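# Carry the coat stand into the taped area next door

## Task

Bring the coat stand into the adjoining room and set it upright so that each of its four feet rests inside the yellow-taped area and none touches the tape. At the end the coffee table must still be standing upright, the robot must not have toppled or be left leaning, and the stand must stay where it is without the robot holding it.

## Robot and tools

Robot: a Hello Robot Stretch 3 with one arm. It has a two-wheel differential base (0.33 m long, 0.34 m wide) that cannot drive sideways, a lift that slides up a mast, and a telescoping arm that reaches out to the robot's right side. To bring the gripper further forward, drive the base. Turning in place pivots about the point between the drive wheels, 0.05 m behind the front edge. With the arm drawn in and the wrist folded, a spin sweeps a 0.28 m radius. An unfolded, level wrist reaches beyond that circle.

Cameras: head_camera and nav_camera are both on the head and are aimed by head_pan_rad and head_tilt_rad. wrist_camera rides on the gripper. Each execute_actions result returns one image per camera, always in the same order, captured when the call ends. An empty actions list just returns the current view and state.

Frames: the base frame has its origin on the floor midway between the drive wheels, x forward, y left, z up. hand_pose is given in this frame, at the point where the closed fingertips meet. The odometry frame is where the base frame was at the start. Heading is positive to the left, from -3.142 to 3.142.

execute_actions takes "actions", a list run in order. Each action is {"robot": ..., "steps": n, "until": ...}. steps is 1 to 450 control steps, at 30 steps per second (default 1). {"steps": n} on its own just waits. If any action is invalid or a number is out of range, the whole call is rejected and nothing new runs.

"robot" holds one command, a list of up to 8 commands run one after another, or {"stop": true}, which brakes everything and clears the queue. A command may contain:
- "base": exactly one key. translate_m is a relative drive in metres from where the base is when the command begins, forward positive, magnitude at most 1. rotate_rad is a relative turn in radians, counter-clockwise (left) positive, magnitude at most 3.2.
- "joints": one dictionary for the single arm and head, with absolute targets by name; joints left out keep their current goal. Ranges: lift_m 0 to 1.1 m (arm height); arm_m 0 to 0.52 m (extension); wrist_yaw_rad -1.345 to 4.42 (0 along the arm, positive swings toward the front, 3.0 folds over the base); wrist_pitch_rad -1.57 to 0.451 (0 level, negative tips fingers down); wrist_roll_rad -2.911 to 2.911; gripper_m -0.089 to 0.179 (larger is wider; real fingertip gap is 0.007 m less when nearly shut, 0.025 m less when fully open, zero under 0.007); head_pan_rad -3.953 to 1.73 (0 ahead, positive left, -1.57 looks along the arm); head_tilt_rad -1.53 to 0.419 (negative looks down).
- "contact_limits": {"arm_m": e}, motor effort in percent (1 to 100) at which the arm's motion halts; lower is softer, very low halts at once.
In a list, {"pause_s": s} waits up to 15 s. Motions keep running across later actions and while you think; a new command overrides at once and discards the rest of an older queue.

"until" (only together with steps) ends the action early when all its conditions hold. {"robot": {"status": "ended"}} waits until nothing reports moving and no queue runs. Fields can also be compared, e.g. "lift_m": [">", 0.3] or "base_status": ["!=", "moving"]; numbers use =, !=, <, <=, >, >=. {"any": {"status": "ended"}} fires when the first motion or the queue finishes.

Speed: the base reaches 0.30 m/s and 1.9 rad/s only when stowed (lift_m under 0.30, arm_m under 0.03, wrist_yaw_rad over 2.54); otherwise 0.10 m/s and 0.63 rad/s.

Gripper: to grasp, command a gripper_m smaller than the object's width (smaller squeezes harder, but a stall guard may weaken the grip). To let go, command at least 0.02 more than where the pads made contact. Neither the reading nor "done" proves a grasp.

Wrist safety: fold or unfold the wrist only with lift_m between 0.32 and 0.95, wrist_pitch_rad -0.4 and roll near 0. Once folded, lift_m may drop to 0.25. With yaw below -0.4 keep pitch at -0.5 or lower.

Tipping: pushing on something rigid with the gripper above roughly 0.45 m can tip the robot; a repeat push after a contact_stop tips it more easily. Driving while holding or pushing something fixed, or snagging furniture (especially reversing), can tip it too. If base_tilt shows a lean, back off in small steps, free the gripper, and lower lift_m to about 0.2 if needed.

Result lines: base_status (bracket shows distance moved so far and goal), joint_goals, joint_status, measured_speeds, and refusals/queue/queue_left. Status words: moving, done, off_target (stuck short, may still push), contact_stop (that joint goes slack until its next command), time_out, stopped, not_commanded, torque_fault (wrist servo off for 10 s). on_its_own reports goals the robot changed itself, slack or off joints, and a lean of 3 degrees or more. lidar_m: 12 distances in 30-degree sectors at 0.17 m height, 1st ahead and counter-clockwise (4th left, 7th behind, 10th right). wrist_depth_mm and head_depth_mm: 7x7 grids of depth. base_odometry counts wheel turns; base_tilt gives forward and right lean in degrees; motor_effort is percent effort with peak in brackets. Lines starting refused:, dropped: or replaced: explain rejected goals or cut-off queues.

zoom_image: camera (head_camera, nav_camera or wrist_camera) and region [x0, y0, x1, y1] in pixels from the top-left, at most 504 by 504.

finished_scene: scene, the number of the scene being closed; irreversible. Before calling it, wait until every motion has ended and the stand rests on its own. Avoid drops, slams, hard hits and heavy pushing.

Each tool is called after "Request:" as name(argument=value, ...), one argument or row to a line, values as JSON.

## Session

Request:
execute_actions(
  actions=[],
)

Scene clock: 0.00 s.
robot.base_odometry: x=+0.000 y=+0.000 heading=+0.000 (m, m, rad; robot's odometry frame)
robot.turned_by_wheels: +0.000 (rad since the last result)
robot.turned_by_imu: +0.000 (rad since the last result)
robot.base_tilt: forward=+1.9 right=-0.1 (deg)
robot.lidar_m: 1.55 1.91 1.83 1.34 0.96 0.92 0.95 0.74 0.71 0.73 0.98 2.51
robot.head_depth_mm: 2065 2690 2687 2685 2694 2704 2343 / 2073 2789 2806 2819 2794 2841 2329 / 2080 2898 2937 2951 2954 2924 2205 / 2092 3051 3142 3132 3131 3117 2277 / 2109 2956 3090 3146 3154 3052 2280 / 2113 2618 2670 2679 2698 2728 2263 / 2141 2336 2355 2369 2381 2435 2244
robot.base_status: not_commanded
robot.joint_positions: lift_m=+0.581 arm_m=+0.000 wrist_yaw_rad=+3.058 wrist_pitch_rad=-0.450 wrist_roll_rad=+0.010 gripper_m=+0.037 head_pan_rad=+0.000 head_tilt_rad=-0.002
robot.joint_goals: lift_m=+0.581 arm_m=+0.000 wrist_yaw_rad=+3.058 wrist_pitch_rad=-0.450 wrist_roll_rad=+0.010 gripper_m=+0.037 head_pan_rad=+0.000 head_tilt_rad=-0.002
robot.joint_status: lift_m=not_commanded arm_m=not_commanded wrist_yaw_rad=not_commanded wrist_pitch_rad=not_commanded wrist_roll_rad=not_commanded gripper_m=not_commanded head_pan_rad=not_commanded head_tilt_rad=not_commanded
robot.measured_speeds: translate_m=+0.000 rotate_rad=+0.000 lift_m=+0.000 arm_m=+0.000 wrist_yaw_rad=+0.000 wrist_pitch_rad=+0.000 wrist_roll_rad=+0.000 head_pan_rad=+0.000 head_tilt_rad=+0.000
robot: refusals=0 queue=idle queue_left=0
robot.motor_effort: left_wheel=+0 right_wheel=+0 lift_m=+23 arm_m=-1 wrist_yaw_rad=+0 wrist_pitch_rad=+5 wrist_roll_rad=+0 gripper_m=+0 head_pan_rad=+0 head_tilt_rad=+2 (%)
robot.hand_pose: x=-0.0029 y=+0.0745 z=+0.5866 quat_wxyz=(+0.187, +0.698, +0.128, +0.679) (m; robot's base frame)
robot.wrist_depth_mm: 784 919 - - - - - / 805 985 - - - - - / 849 - - - - - - / 861 - - - - - - / 911 - - - - - - / 837 854 - 869 893 887 883 / 747 757 746 748 738 772 767
pictures: head_camera (sideways: a quarter turn clockwise sets it upright), nav_camera (sideways: a quarter turn counterclockwise sets it upright), wrist_camera
Images, in order (width x height): head_camera 896x504, nav_camera 672x504, wrist_camera 644x364.

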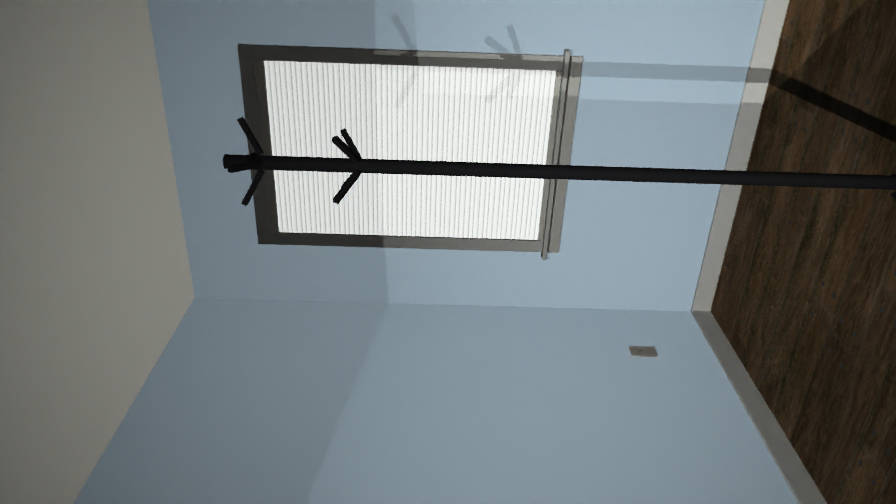

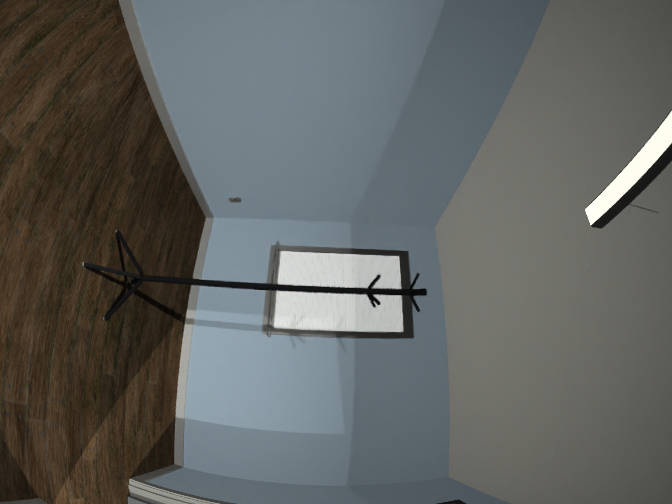

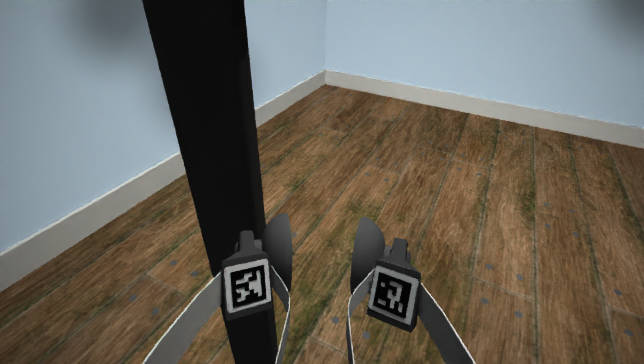

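Request:
execute_actions(
  actions=[
    {"robot":{"joints":{"head_pan_rad":-0.9,"head_tilt_rad":-0.6}},"steps":90,"until":{"robot":{"status":"ended"}}},
  ],
)

Request:
execute_actions(
  actions=[
    {"robot":{"joints":{"head_pan_rad":-2.2,"head_tilt_rad":-0.6}},"steps":90,"until":{"robot":{"status":"ended"}}},
  ],
)

Scene clock: 1.63 s.
robot.base_odometry: x=+0.000 y=+0.000 heading=+0.000 (m, m, rad; robot's odometry frame)
robot.turned_by_wheels: +0.000 (rad since the last result)
robot.turned_by_imu: +0.000 (rad since the last result)
robot.base_tilt: forward=+1.9 right=+0.0 (deg)
robot.lidar_m: 1.55 1.90 1.83 1.34 0.96 0.92 0.95 0.74 0.71 0.73 0.98 2.52
robot.head_depth_mm: 967 1018 1072 1133 1205 1285 1240 / 1848 1175 1253 1347 1448 1443 1262 / 1875 2060 2315 2231 1706 1471 1260 / 1830 2040 2261 2209 1763 1466 1255 / 2079 2298 2581 2199 1755 1467 1252 / 2452 2670 2834 2198 1750 1458 1248 / 2359 2566 2756 2200 1758 1455 1248
robot.base_status: not_commanded
robot.joint_positions: lift_m=+0.581 arm_m=+0.000 wrist_yaw_rad=+3.058 wrist_pitch_rad=-0.450 wrist_roll_rad=+0.010 gripper_m=+0.037 head_pan_rad=-0.893 head_tilt_rad=-0.592
robot.joint_goals: lift_m=+0.581 arm_m=+0.000 wrist_yaw_rad=+3.058 wrist_pitch_rad=-0.450 wrist_roll_rad=+0.010 gripper_m=+0.037 head_pan_rad=-0.900 head_tilt_rad=-0.600
robot.joint_status: lift_m=not_commanded arm_m=not_commanded wrist_yaw_rad=not_commanded wrist_pitch_rad=not_commanded wrist_roll_rad=not_commanded gripper_m=not_commanded head_pan_rad=done head_tilt_rad=done
robot.measured_speeds: translate_m=+0.000 rotate_rad=+0.000 lift_m=+0.000 arm_m=+0.000 wrist_yaw_rad=+0.000 wrist_pitch_rad=+0.000 wrist_roll_rad=+0.000 head_pan_rad=+0.000 head_tilt_rad=+0.000
robot: refusals=0 queue=done queue_left=0
robot.motor_effort: left_wheel=+0(0) right_wheel=+0(1) lift_m=+23(23) arm_m=-1(1) wrist_yaw_rad=+0(0) wrist_pitch_rad=+5(5) wrist_roll_rad=+0(0) gripper_m=+0(0) head_pan_rad=-4(44) head_tilt_rad=-6(49) (%)
robot.hand_pose: x=-0.0029 y=+0.0745 z=+0.5866 quat_wxyz=(+0.187, +0.698, +0.128, +0.679) (m; robot's base frame)
robot.wrist_depth_mm: 779 930 - - - - - / 818 975 - - - - - / 855 - - - - - - / 880 - - - - - - / 902 - - - - - - / 825 840 - 875 898 917 909 / 741 746 723 762 738 763 772
pictures: head_camera (sideways: a quarter turn clockwise sets it upright), nav_camera (sideways: a quarter turn counterclockwise sets it upright), wrist_camera
Images, in order (width x height): head_camera 896x504, nav_camera 672x504, wrist_camera 644x364.

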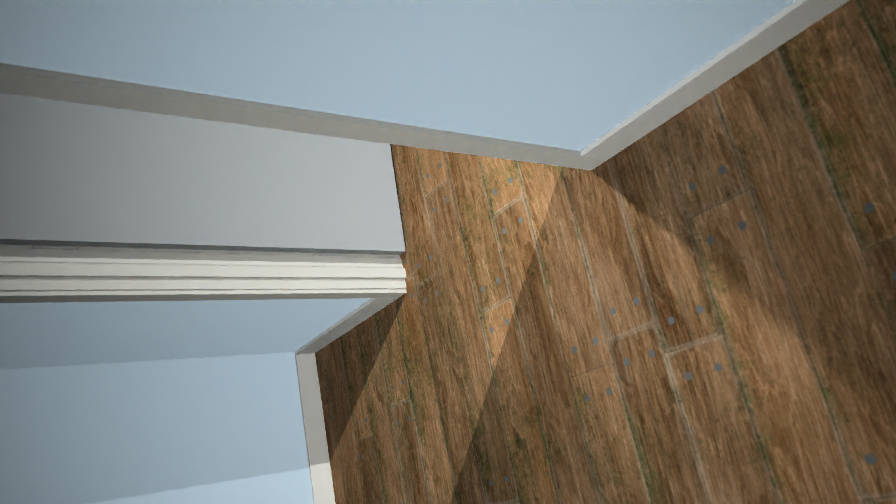

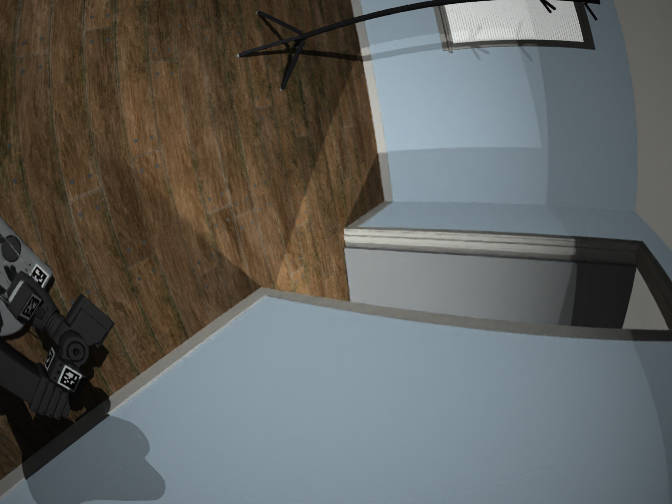

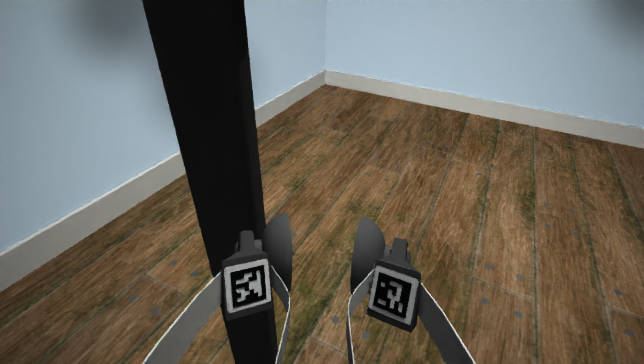

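Scene clock: 2.83 s.
robot.base_odometry: x=+0.000 y=+0.000 heading=+0.000 (m, m, rad; robot's odometry frame)
robot.turned_by_wheels: +0.000 (rad since the last result)
robot.turned_by_imu: +0.000 (rad since the last result)
robot.base_tilt: forward=+1.9 right=-0.1 (deg)
robot.lidar_m: 1.55 1.91 1.83 1.34 0.96 0.92 0.95 0.74 0.71 0.73 0.98 2.51
robot.head_depth_mm: 607 669 747 848 976 1154 1263 / 600 662 739 836 961 1131 1252 / 595 656 730 825 946 1114 1233 / 588 648 721 813 930 1091 1216 / 583 640 713 802 917 1074 1219 / 577 634 704 792 903 1050 1201 / 572 627 697 779 891 1035 1183
robot.base_status: not_commanded
robot.joint_positions: lift_m=+0.581 arm_m=+0.000 wrist_yaw_rad=+3.058 wrist_pitch_rad=-0.450 wrist_roll_rad=+0.010 gripper_m=+0.037 head_pan_rad=-2.193 head_tilt_rad=-0.592
robot.joint_goals: lift_m=+0.581 arm_m=+0.000 wrist_yaw_rad=+3.058 wrist_pitch_rad=-0.450 wrist_roll_rad=+0.010 gripper_m=+0.037 head_pan_rad=-2.200 head_tilt_rad=-0.600
robot.joint_status: lift_m=not_commanded arm_m=not_commanded wrist_yaw_rad=not_commanded wrist_pitch_rad=not_commanded wrist_roll_rad=not_commanded gripper_m=not_commanded head_pan_rad=done head_tilt_rad=done
robot.measured_speeds: translate_m=+0.000 rotate_rad=+0.000 lift_m=+0.000 arm_m=+0.000 wrist_yaw_rad=+0.000 wrist_pitch_rad=+0.000 wrist_roll_rad=+0.000 head_pan_rad=+0.000 head_tilt_rad=+0.000
robot: refusals=0 queue=done queue_left=0
robot.motor_effort: left_wheel=+0(0) right_wheel=+0(0) lift_m=+23(23) arm_m=-1(1) wrist_yaw_rad=+1(0) wrist_pitch_rad=+5(5) wrist_roll_rad=+0(0) gripper_m=+0(0) head_pan_rad=-4(44) head_tilt_rad=-5(5) (%)
robot.hand_pose: x=-0.0029 y=+0.0745 z=+0.5866 quat_wxyz=(+0.187, +0.698, +0.128, +0.679) (m; robot's base frame)
robot.wrist_depth_mm: 772 922 - - - - - / 822 974 - - - - - / 851 - - - - - - / 889 - - - - - - / 917 - - - - - - / 842 871 - 887 911 889 894 / 732 735 723 753 749 767 772
pictures: head_camera (sideways: a quarter turn clockwise sets it upright), nav_camera (sideways: a quarter turn counterclockwise sets it upright), wrist_camera
Images, in order (width x height): head_camera 896x504, nav_camera 672x504, wrist_camera 644x364.

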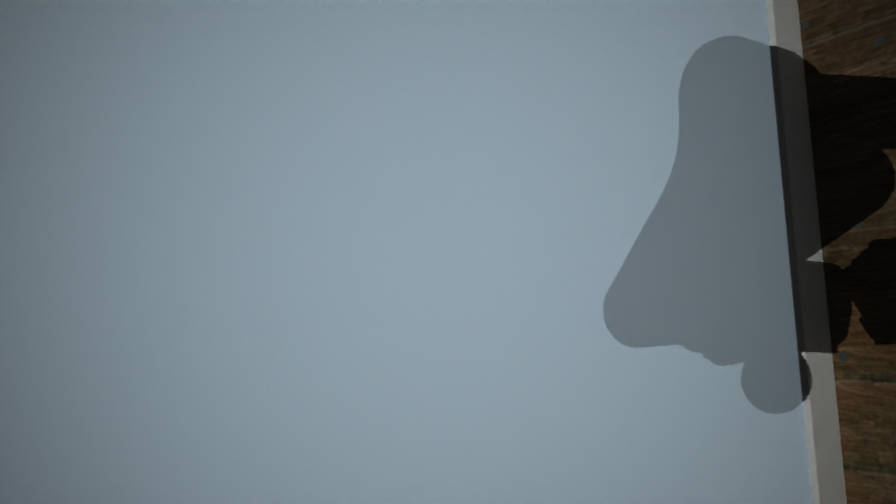

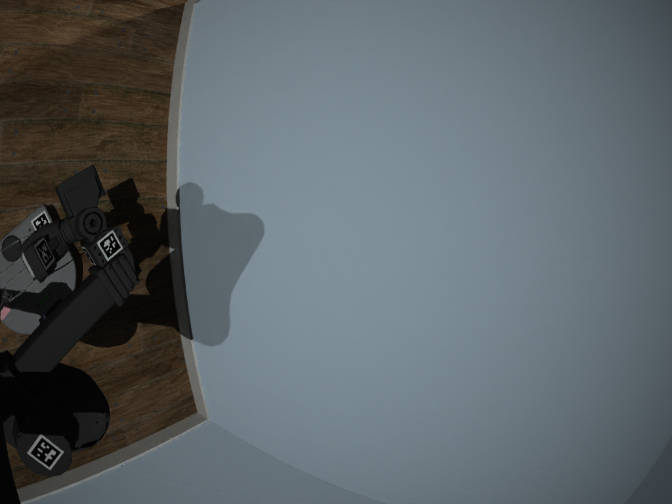

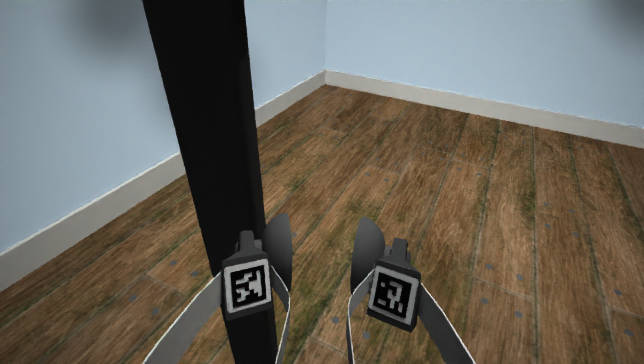

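Request:
execute_actions(
  actions=[
    {"robot":[{"joints":{"lift_m":0.26,"head_pan_rad":-1.57,"head_tilt_rad":-0.5},"base":{"rotate_rad":-0.54}},{"base":{"translate_m":1.0}},{"base":{"translate_m":0.5}}],"steps":450,"until":{"robot":{"status":"ended"}}},
  ],
)

Scene clock: 15.33 s.
robot.base_odometry: x=+1.287 y=-0.771 heading=-0.540 (m, m, rad; robot's odometry frame)
robot.turned_by_wheels: -0.540 (rad since the last result)
robot.turned_by_imu: -0.538 (rad since the last result)
robot.base_tilt: forward=+2.0 right=-0.1 (deg)
robot.lidar_m: 1.35 1.39 1.85 0.57 1.94 2.55 2.43 0.95 0.75 2.89 0.83 0.86
robot.head_depth_mm: 2457 2681 2938 2563 1960 1536 1110 / 2476 2711 2932 2555 1945 1580 1327 / 2458 2677 2918 2565 1948 1574 1327 / 2461 2648 2886 2539 1940 1571 1319 / 2430 2667 2908 2543 1933 1556 1315 / 2443 2632 2883 2509 1925 1560 1307 / 2384 2544 1560 1591 1625 1515 1308
robot.base_status: done (translate_m +0.5000 of +0.5000)
robot.joint_positions: lift_m=+0.260 arm_m=+0.000 wrist_yaw_rad=+3.058 wrist_pitch_rad=-0.451 wrist_roll_rad=+0.010 gripper_m=+0.037 head_pan_rad=-1.577 head_tilt_rad=-0.507
robot.joint_goals: lift_m=+0.260 arm_m=+0.000 wrist_yaw_rad=+3.058 wrist_pitch_rad=-0.451 wrist_roll_rad=+0.010 gripper_m=+0.037 head_pan_rad=-1.570 head_tilt_rad=-0.500
robot.joint_status: lift_m=done arm_m=not_commanded wrist_yaw_rad=not_commanded wrist_pitch_rad=not_commanded wrist_roll_rad=not_commanded gripper_m=not_commanded head_pan_rad=done head_tilt_rad=done
robot.measured_speeds: translate_m=+0.000 rotate_rad=+0.000 lift_m=+0.000 arm_m=+0.000 wrist_yaw_rad=+0.000 wrist_pitch_rad=+0.000 wrist_roll_rad=+0.000 head_pan_rad=+0.000 head_tilt_rad=+0.000
robot: refusals=0 queue=done queue_left=0
robot.motor_effort: left_wheel=+1(9) right_wheel=-2(7) lift_m=+14(23) arm_m=-1(1) wrist_yaw_rad=+0(0) wrist_pitch_rad=+5(5) wrist_roll_rad=+0(0) gripper_m=+0(1) head_pan_rad=+3(37) head_tilt_rad=+5(18) (%)
robot.hand_pose: x=-0.0029 y=+0.0745 z=+0.2659 quat_wxyz=(+0.188, +0.698, +0.128, +0.679) (m; robot's base frame)
robot.wrist_depth_mm: - - - - - - - / - - - - - - - / 826 850 - 882 912 913 945 / 668 662 - 661 694 710 720 / 546 549 - 564 572 577 579 / 470 - - - 486 485 496 / - - - - 403 417 420
pictures: head_camera (sideways: a quarter turn clockwise sets it upright), nav_camera (sideways: a quarter turn counterclockwise sets it upright), wrist_camera
Images, in order (width x height): head_camera 896x504, nav_camera 672x504, wrist_camera 644x364.

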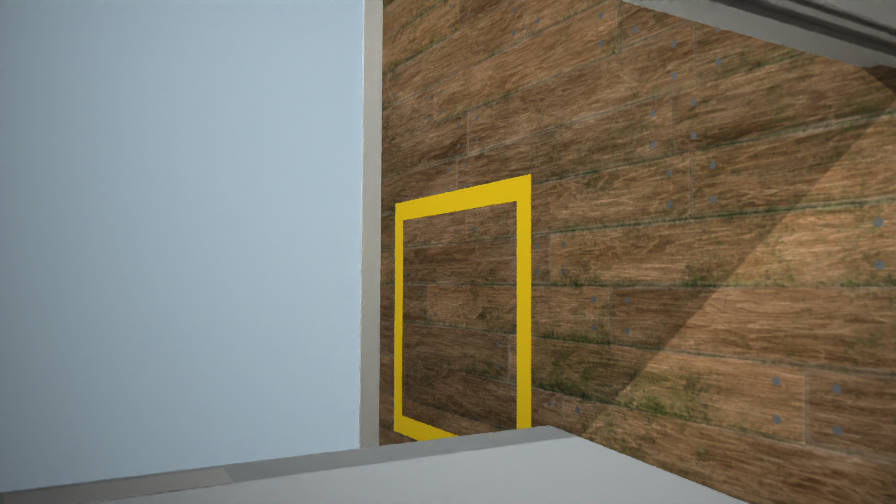

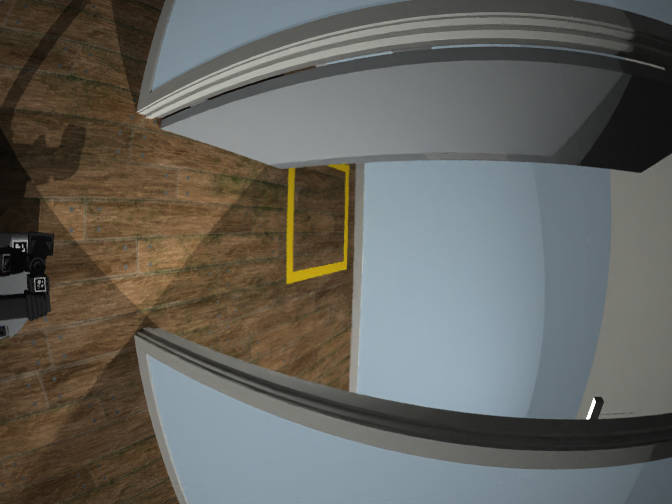

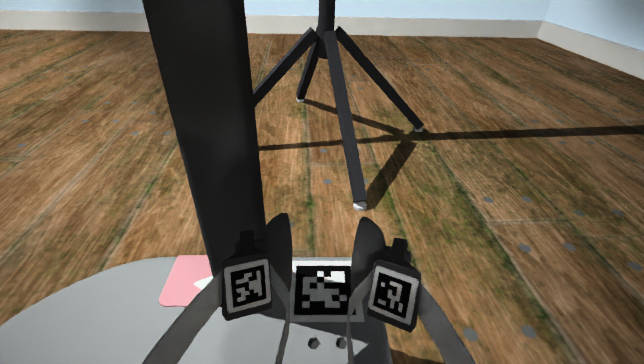

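Request:
execute_actions(
  actions=[
    {"robot":[{"base":{"rotate_rad":-3.14}},{"joints":{"lift_m":0.85,"wrist_pitch_rad":-0.4,"head_tilt_rad":-0.8}},{"joints":{"wrist_yaw_rad":0,"gripper_m":0.15}},{"joints":{"wrist_pitch_rad":0}}],"steps":450,"until":{"robot":{"status":"ended"}}},
  ],
)

Scene clock: 29.10 s.
robot.base_odometry: x=+1.287 y=-0.771 heading=+2.603 (m, m, rad; robot's odometry frame)
robot.turned_by_wheels: -3.140 (rad since the last result)
robot.turned_by_imu: -3.126 (rad since the last result)
robot.base_tilt: forward=+1.9 right=-0.1 (deg)
robot.lidar_m: 2.43 0.96 0.75 2.89 0.83 0.85 1.35 1.39 1.83 0.57 1.94 2.55
robot.head_depth_mm: 1691 1930 2085 1770 1540 - - / 1687 1916 2079 1723 1541 - - / 1680 1909 2081 1783 - - 1124 / 1624 1810 1957 1672 - 1295 1130 / 1669 1900 2055 1710 1498 1279 1158 / 1673 1902 2050 1753 1490 1292 1153 / 1661 1889 2040 1739 1482 1294 1154
robot.base_status: done (rotate_rad -3.1399 of -3.1400)
robot.joint_positions: lift_m=+0.850 arm_m=+0.000 wrist_yaw_rad=+0.002 wrist_pitch_rad=-0.023 wrist_roll_rad=+0.010 gripper_m=+0.150 head_pan_rad=-1.577 head_tilt_rad=-0.790
robot.joint_goals: lift_m=+0.850 arm_m=+0.000 wrist_yaw_rad=+0.000 wrist_pitch_rad=+0.000 wrist_roll_rad=+0.010 gripper_m=+0.150 head_pan_rad=-1.570 head_tilt_rad=-0.800
robot.joint_status: lift_m=done arm_m=not_commanded wrist_yaw_rad=done wrist_pitch_rad=done wrist_roll_rad=not_commanded gripper_m=done head_pan_rad=done head_tilt_rad=done
robot.measured_speeds: translate_m=+0.000 rotate_rad=+0.000 lift_m=+0.000 arm_m=+0.000 wrist_yaw_rad=+0.000 wrist_pitch_rad=+0.000 wrist_roll_rad=+0.000 head_pan_rad=+0.000 head_tilt_rad=+0.000
robot: refusals=0 queue=done queue_left=0
robot.motor_effort: left_wheel=+1(8) right_wheel=-2(10) lift_m=+30(33) arm_m=-2(2) wrist_yaw_rad=-2(1) wrist_pitch_rad=+9(10) wrist_roll_rad=+0(0) gripper_m=+0(82) head_pan_rad=+3(3) head_tilt_rad=-7(39) (%)
robot.hand_pose: x=-0.0209 y=-0.4006 z=+0.9583 quat_wxyz=(+0.704, +0.009, -0.710, -0.008) (m; robot's base frame)
robot.wrist_depth_mm: - - - - - - - / - - - - - - - / - - - - - - - / - - - - - - - / - - - - - - - / - - - - - - - / - - - - - - -
pictures: head_camera (sideways: a quarter turn clockwise sets it upright), nav_camera (sideways: a quarter turn counterclockwise sets it upright), wrist_camera
Images, in order (width x height): head_camera 896x504, nav_camera 672x504, wrist_camera 644x364.

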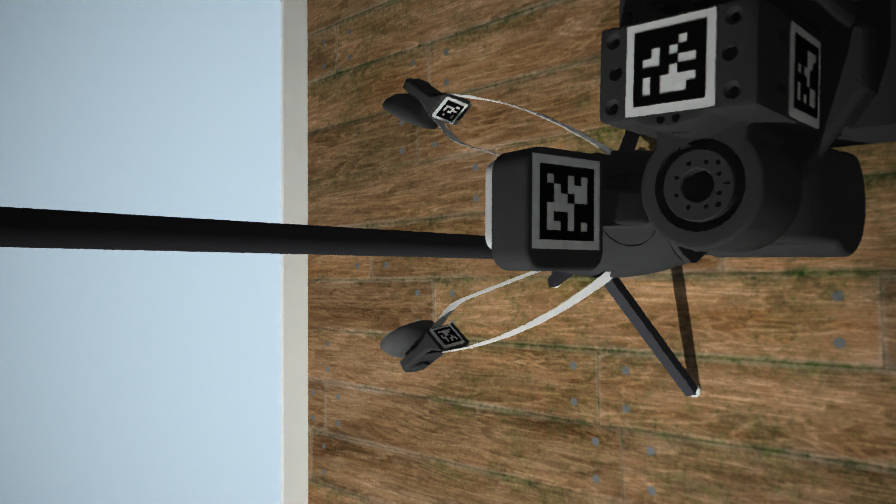

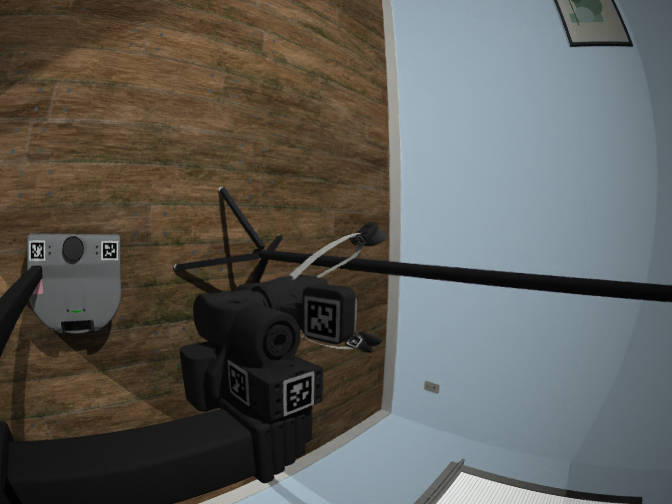

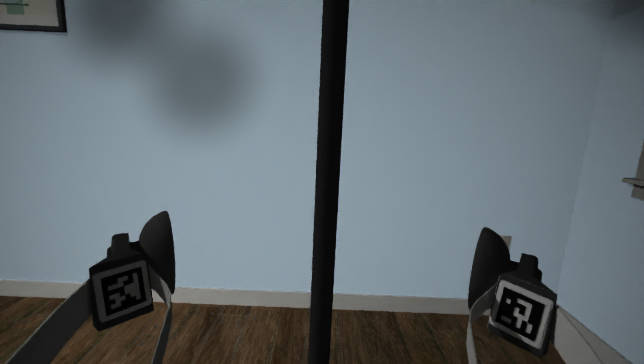

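Request:
execute_actions(
  actions=[
    {"robot":{"joints":{"arm_m":0.27,"gripper_m":0.08}},"steps":200,"until":{"robot":{"status":"ended"}}},
  ],
)

Scene clock: 32.50 s.
robot.base_odometry: x=+1.287 y=-0.771 heading=+2.603 (m, m, rad; robot's odometry frame)
robot.turned_by_wheels: +0.000 (rad since the last result)
robot.turned_by_imu: +0.000 (rad since the last result)
robot.base_tilt: forward=+1.9 right=-0.1 (deg)
robot.lidar_m: 2.43 0.96 0.75 2.89 0.83 0.85 1.35 1.39 1.83 0.57 1.94 2.55
robot.head_depth_mm: 1698 1917 - - 1504 1290 1165 / 1688 1885 - 1717 1502 1311 1164 / 1695 1863 - 1711 1505 1306 1159 / 1631 1813 2053 1660 1440 1282 1162 / 1671 1897 2054 1749 1489 1285 1153 / 1658 1879 2057 1747 1486 1296 1155 / 1664 1895 2037 1729 1476 1300 1151
robot.base_status: done (rotate_rad -3.1399 of -3.1400)
robot.joint_positions: lift_m=+0.850 arm_m=+0.270 wrist_yaw_rad=+0.001 wrist_pitch_rad=-0.022 wrist_roll_rad=+0.010 gripper_m=+0.080 head_pan_rad=-1.577 head_tilt_rad=-0.790
robot.joint_goals: lift_m=+0.850 arm_m=+0.270 wrist_yaw_rad=+0.000 wrist_pitch_rad=+0.000 wrist_roll_rad=+0.010 gripper_m=+0.080 head_pan_rad=-1.570 head_tilt_rad=-0.800
robot.joint_status: lift_m=done arm_m=done wrist_yaw_rad=done wrist_pitch_rad=done wrist_roll_rad=not_commanded gripper_m=done head_pan_rad=done head_tilt_rad=done
robot.measured_speeds: translate_m=+0.000 rotate_rad=+0.000 lift_m=+0.000 arm_m=+0.000 wrist_yaw_rad=+0.000 wrist_pitch_rad=+0.000 wrist_roll_rad=+0.000 head_pan_rad=+0.000 head_tilt_rad=+0.000
robot: refusals=0 queue=done queue_left=0
robot.motor_effort: left_wheel=+1(1) right_wheel=-3(2) lift_m=+30(31) arm_m=+4(7) wrist_yaw_rad=-1(2) wrist_pitch_rad=+8(9) wrist_roll_rad=+0(0) gripper_m=+0(81) head_pan_rad=+3(3) head_tilt_rad=-8(7) (%)
robot.hand_pose: x=-0.0213 y=-0.6703 z=+0.9586 quat_wxyz=(+0.704, +0.008, -0.710, -0.008) (m; robot's base frame)
robot.wrist_depth_mm: - - - 146 - - - / - - - 151 - - - / - - - 155 - - - / - - - 161 - - - / - - - 166 - - - / - - - 175 - - - / - - - 181 - - -
pictures: head_camera (sideways: a quarter turn clockwise sets it upright), nav_camera (sideways: a quarter turn counterclockwise sets it upright), wrist_camera
Images, in order (width x height): head_camera 896x504, nav_camera 672x504, wrist_camera 644x364.

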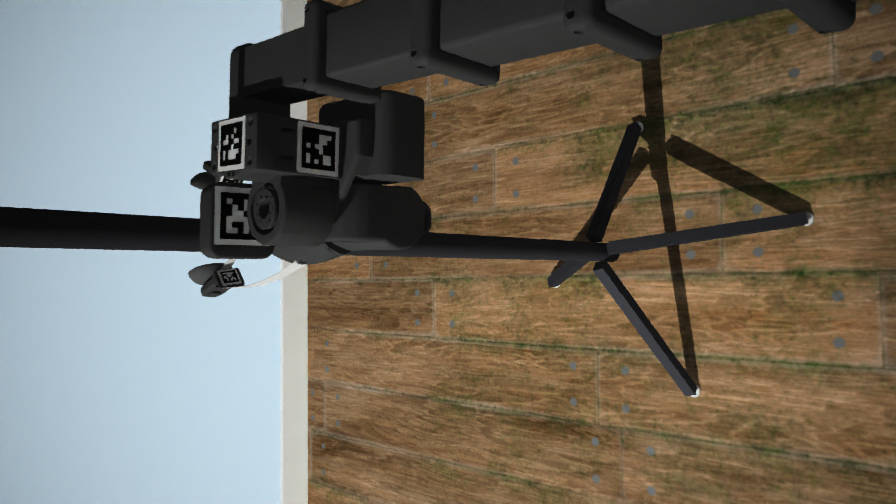

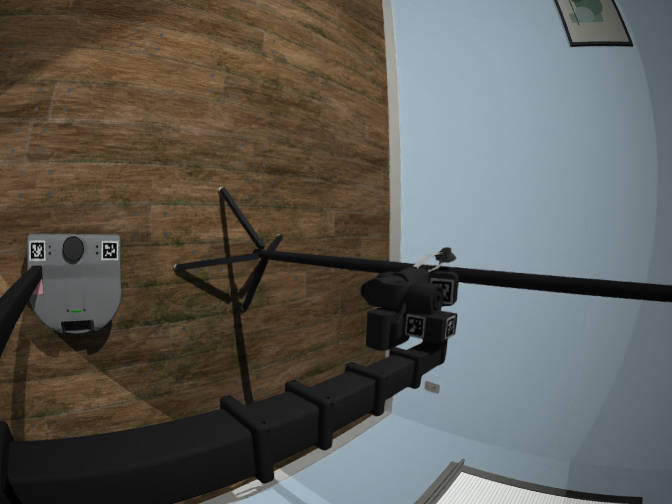

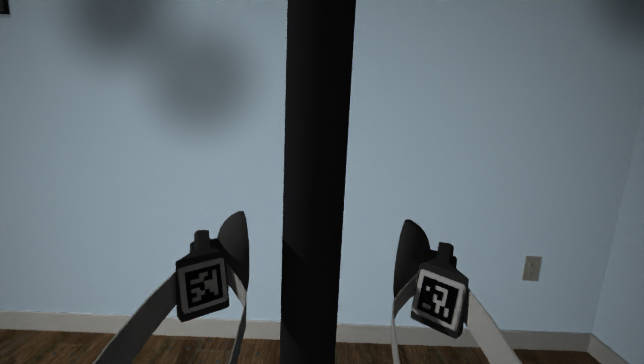

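Request:
execute_actions(
  actions=[
    {"robot":[{"joints":{"gripper_m":-0.03}},{"joints":{"lift_m":0.9}}],"steps":200,"until":{"robot":{"status":"ended"}}},
    {"steps":15},
  ],
)

Scene clock: 36.20 s.
robot.base_odometry: x=+1.287 y=-0.771 heading=+2.604 (m, m, rad; robot's odometry frame)
robot.turned_by_wheels: +0.000 (rad since the last result)
robot.turned_by_imu: +0.000 (rad since the last result)
robot.base_tilt: forward=+1.9 right=+0.0 (deg)
robot.lidar_m: 2.42 0.96 0.75 2.89 0.82 0.85 1.35 1.39 1.83 0.56 1.94 2.56
robot.head_depth_mm: 1694 1833 - 1730 1505 1316 1169 / 1691 - - 1758 1509 1313 1164 / 1684 - - 1764 1502 1312 1157 / 1624 1851 2037 1670 1428 1287 1156 / 1670 1891 2060 1748 1490 1278 1160 / 1669 1892 2047 1738 1488 1293 1149 / 1664 1888 2056 1750 1486 1295 1151
robot.base_status: done (rotate_rad -3.1397 of -3.1400)
robot.joint_positions: lift_m=+0.899 arm_m=+0.270 wrist_yaw_rad=+0.013 wrist_pitch_rad=-0.171 wrist_roll_rad=+0.010 gripper_m=-0.026 head_pan_rad=-1.577 head_tilt_rad=-0.790
robot.joint_goals: lift_m=+0.900 arm_m=+0.270 wrist_yaw_rad=+0.000 wrist_pitch_rad=+0.000 wrist_roll_rad=+0.010 gripper_m=-0.027 head_pan_rad=-1.570 head_tilt_rad=-0.800
robot.joint_status: lift_m=done arm_m=done wrist_yaw_rad=done wrist_pitch_rad=done wrist_roll_rad=not_commanded gripper_m=done head_pan_rad=done head_tilt_rad=done
robot.measured_speeds: translate_m=+0.000 rotate_rad=+0.000 lift_m=+0.000 arm_m=+0.000 wrist_yaw_rad=+0.000 wrist_pitch_rad=+0.000 wrist_roll_rad=+0.000 head_pan_rad=+0.000 head_tilt_rad=+0.000
robot: refusals=0 queue=done queue_left=0
robot.on_its_own: wrist_yaw_rad is at rest, and its effort (-14) is outside its rest range (-12 to +12); wrist_pitch_rad is at rest, and its effort (+68) is outside its rest range (-20 to +32)
robot.motor_effort: left_wheel=+4(4) right_wheel=-7(7) lift_m=+40(43) arm_m=+4(4) wrist_yaw_rad=-14(16) wrist_pitch_rad=+68(68) wrist_roll_rad=+0(0) gripper_m=-19(97) head_pan_rad=+3(3) head_tilt_rad=-6(7) (%)
robot.hand_pose: x=-0.0183 y=-0.6630 z=+0.9703 quat_wxyz=(+0.702, +0.065, -0.707, -0.057) (m; robot's base frame)
robot.wrist_depth_mm: - - - 138 - - - / - - - 146 - - - / - - - 154 - - - / - - - 163 - - - / - - - 168 - - - / - - - - - - - / - - - 201 - - -
pictures: head_camera (sideways: a quarter turn clockwise sets it upright), nav_camera (sideways: a quarter turn counterclockwise sets it upright), wrist_camera
Images, in order (width x height): head_camera 896x504, nav_camera 672x504, wrist_camera 644x364.

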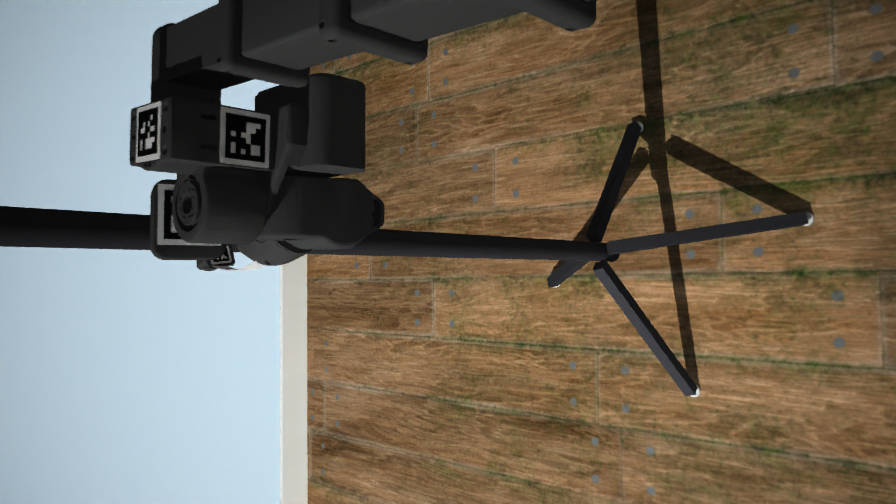

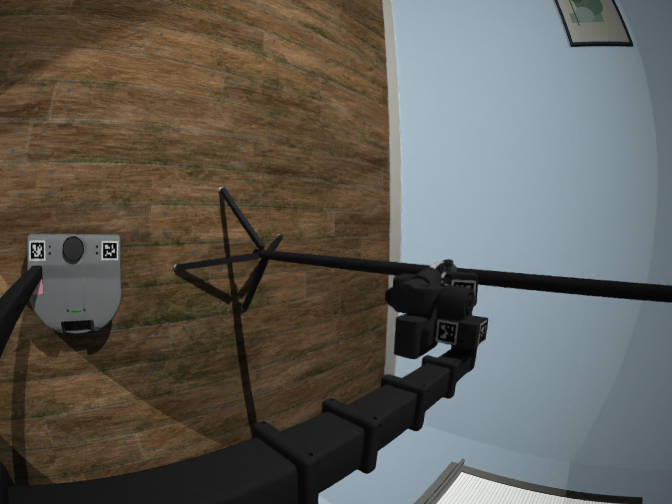

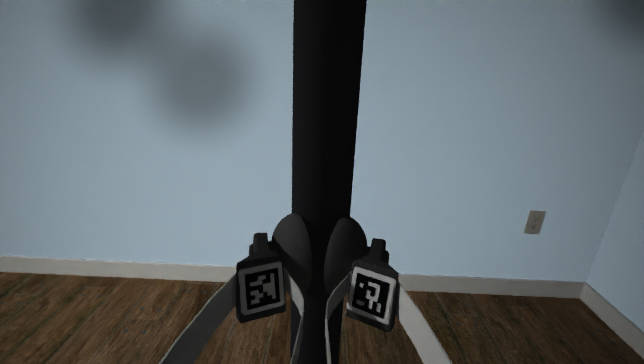

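Request:
execute_actions(
  actions=[
    {"robot":[{"joints":{"lift_m":0.86}},{"joints":{"gripper_m":0.12}},{"joints":{"arm_m":0,"wrist_pitch_rad":-0.4},"base":{"rotate_rad":-0.01}},{"joints":{"wrist_yaw_rad":3.0,"lift_m":0.4}},{"joints":{"lift_m":0.26,"head_pan_rad":-0.3,"head_tilt_rad":-1.1}},{"base":{"translate_m":-0.64}},{"base":{"rotate_rad":-1.57}},{"base":{"translate_m":1.0}}],"steps":450,"until":{"robot":{"status":"ended"}}},
    {"steps":450,"until":{"robot":{"status":"ended"}}},
    {"robot":[{"base":{"translate_m":0.3}},{"base":{"rotate_rad":1.57}},{"base":{"translate_m":0.44}},{"base":{"rotate_rad":1.57}},{"joints":{"lift_m":0.34}},{"joints":{"wrist_yaw_rad":1.57}},{"joints":{"wrist_pitch_rad":0,"lift_m":0.24,"arm_m":0.02}}],"steps":450,"until":{"robot":{"status":"ended"}}},
    {"steps":150,"until":{"robot":{"status":"ended"}}},
  ],
)

Scene clock: 77.30 s.
robot.base_odometry: x=+2.134 y=+0.235 heading=-2.120 (m, m, rad; robot's odometry frame)
robot.turned_by_wheels: +1.560 (rad since the last result)
robot.turned_by_imu: +1.545 (rad since the last result)
robot.base_tilt: forward=+2.0 right=+0.0 (deg)
robot.lidar_m: 0.59 1.63 1.14 1.08 0.90 0.63 0.60 0.61 0.81 1.93 2.77 0.55
robot.head_depth_mm: 1955 1736 1559 1412 1299 1197 1115 / 1939 1740 1553 1407 1297 1202 - / 1938 1726 1560 1396 1283 1211 - / 1843 1666 1525 1378 1296 1195 - / 1933 1717 1549 1387 1295 1193 1129 / 1922 1718 1539 1405 1288 1190 1117 / 1908 1709 1537 1398 1281 1191 1108
robot.base_status: done (rotate_rad +1.5699 of +1.5700)
robot.joint_positions: lift_m=+0.240 arm_m=+0.020 wrist_yaw_rad=+1.572 wrist_pitch_rad=-0.022 wrist_roll_rad=+0.010 gripper_m=+0.120 head_pan_rad=-0.307 head_tilt_rad=-1.088
robot.joint_goals: lift_m=+0.240 arm_m=+0.020 wrist_yaw_rad=+1.570 wrist_pitch_rad=+0.000 wrist_roll_rad=+0.010 gripper_m=+0.120 head_pan_rad=-0.300 head_tilt_rad=-1.100
robot.joint_status: lift_m=done arm_m=done wrist_yaw_rad=done wrist_pitch_rad=done wrist_roll_rad=not_commanded gripper_m=done head_pan_rad=done head_tilt_rad=done
robot.measured_speeds: translate_m=+0.000 rotate_rad=+0.000 lift_m=+0.000 arm_m=+0.000 wrist_yaw_rad=+0.000 wrist_pitch_rad=+0.000 wrist_roll_rad=+0.000 head_pan_rad=+0.000 head_tilt_rad=+0.000
robot: refusals=0 queue=done queue_left=0
robot.motor_effort: left_wheel=-1(8) right_wheel=+1(11) lift_m=+13(39) arm_m=+4(6) wrist_yaw_rad=-1(15) wrist_pitch_rad=+9(67) wrist_roll_rad=+0(0) gripper_m=+0(81) head_pan_rad=+3(43) head_tilt_rad=-9(38) (%)
robot.hand_pose: x=+0.2343 y=-0.1645 z=+0.3494 quat_wxyz=(+0.503, +0.508, -0.496, +0.492) (m; robot's base frame)
robot.wrist_depth_mm: - - - - - - - / - - - - - - - / - - - - - - - / - - - - - - - / - - - 689 - - - / 797 851 783 815 797 958 949 / 629 621 596 661 655 627 697
pictures: head_camera (sideways: a quarter turn clockwise sets it upright), nav_camera (sideways: a quarter turn counterclockwise sets it upright), wrist_camera
Images, in order (width x height): head_camera 896x504, nav_camera 672x504, wrist_camera 644x364.

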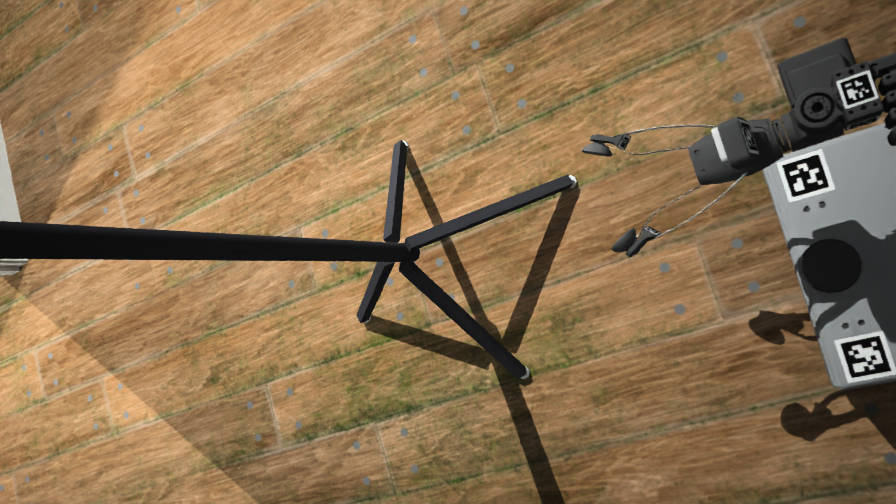

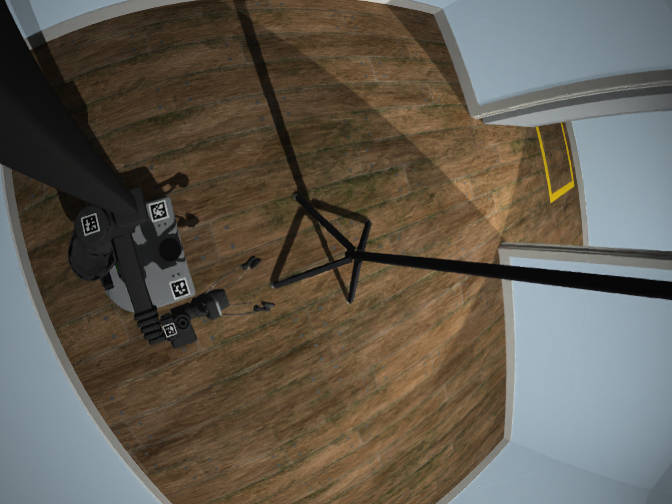

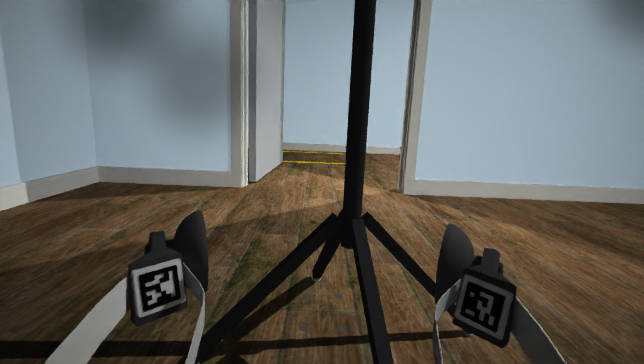

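Request:
execute_actions(
  actions=[
    {"robot":{"joints":{"arm_m":0.05,"lift_m":0.21,"head_tilt_rad":-1.3},"base":{"translate_m":0.38}},"steps":300,"until":{"robot":{"status":"ended"}}},
  ],
)

Scene clock: 82.53 s.
robot.base_odometry: x=+1.935 y=-0.089 heading=-2.120 (m, m, rad; robot's odometry frame)
robot.turned_by_wheels: +0.000 (rad since the last result)
robot.turned_by_imu: +0.000 (rad since the last result)
robot.base_tilt: forward=+2.0 right=+0.0 (deg)
robot.lidar_m: 1.57 1.57 1.16 1.10 1.13 1.04 0.98 1.00 1.32 2.68 0.25 0.22
robot.head_depth_mm: 1521 393 1371 1301 1244 1186 1137 / 1534 1450 634 1297 1256 1187 1133 / 1532 1449 1369 1275 1243 - 1124 / 1536 1441 1366 1295 1243 - - / 1529 1437 1368 1299 1236 - - / 1514 1445 1367 1292 1238 1182 - / 1527 1438 1360 1295 1235 1176 1139
robot.base_status: done (translate_m +0.3800 of +0.3800)
robot.joint_positions: lift_m=+0.210 arm_m=+0.050 wrist_yaw_rad=+1.571 wrist_pitch_rad=-0.021 wrist_roll_rad=+0.010 gripper_m=+0.120 head_pan_rad=-0.307 head_tilt_rad=-1.284
robot.joint_goals: lift_m=+0.210 arm_m=+0.050 wrist_yaw_rad=+1.570 wrist_pitch_rad=+0.000 wrist_roll_rad=+0.010 gripper_m=+0.120 head_pan_rad=-0.300 head_tilt_rad=-1.300
robot.joint_status: lift_m=done arm_m=done wrist_yaw_rad=done wrist_pitch_rad=done wrist_roll_rad=not_commanded gripper_m=done head_pan_rad=done head_tilt_rad=done
robot.measured_speeds: translate_m=+0.000 rotate_rad=+0.000 lift_m=+0.000 arm_m=+0.000 wrist_yaw_rad=+0.000 wrist_pitch_rad=+0.000 wrist_roll_rad=+0.000 head_pan_rad=+0.000 head_tilt_rad=+0.000
robot: refusals=0 queue=done queue_left=0
robot.motor_effort: left_wheel=-2(3) right_wheel=+2(6) lift_m=+14(16) arm_m=+4(2) wrist_yaw_rad=-2(2) wrist_pitch_rad=+9(8) wrist_roll_rad=+0(0) gripper_m=+0(1) head_pan_rad=+4(2) head_tilt_rad=-10(34) (%)
robot.hand_pose: x=+0.2343 y=-0.1946 z=+0.3196 quat_wxyz=(+0.503, +0.508, -0.497, +0.492) (m; robot's base frame)
robot.wrist_depth_mm: - - - 140 - - - / - - - 143 - - - / - - - 148 - - - / - - - 152 - - - / - - - 158 - - - / 735 797 788 164 792 879 840 / 584 560 586 169 606 592 630
pictures: head_camera (sideways: a quarter turn clockwise sets it upright), nav_camera (sideways: a quarter turn counterclockwise sets it upright), wrist_camera
Images, in order (width x height): head_camera 896x504, nav_camera 672x504, wrist_camera 644x364.

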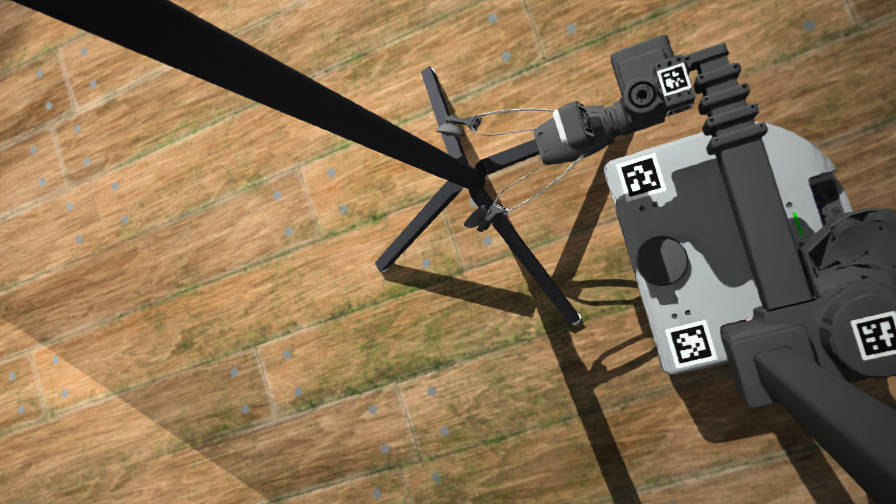

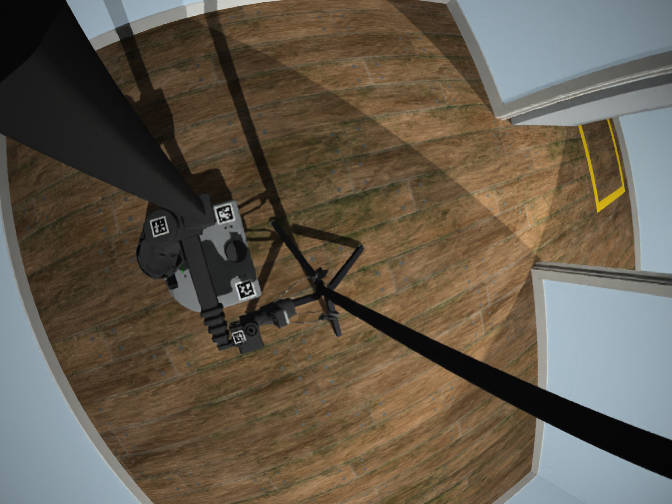

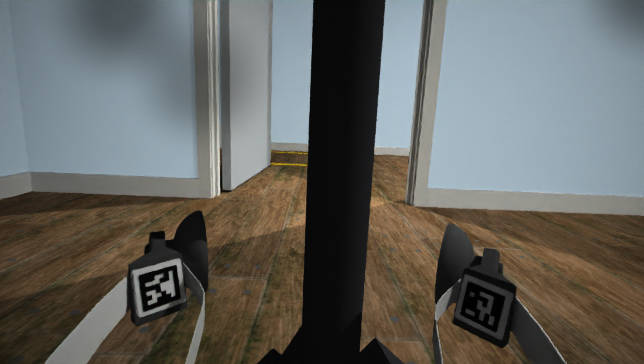

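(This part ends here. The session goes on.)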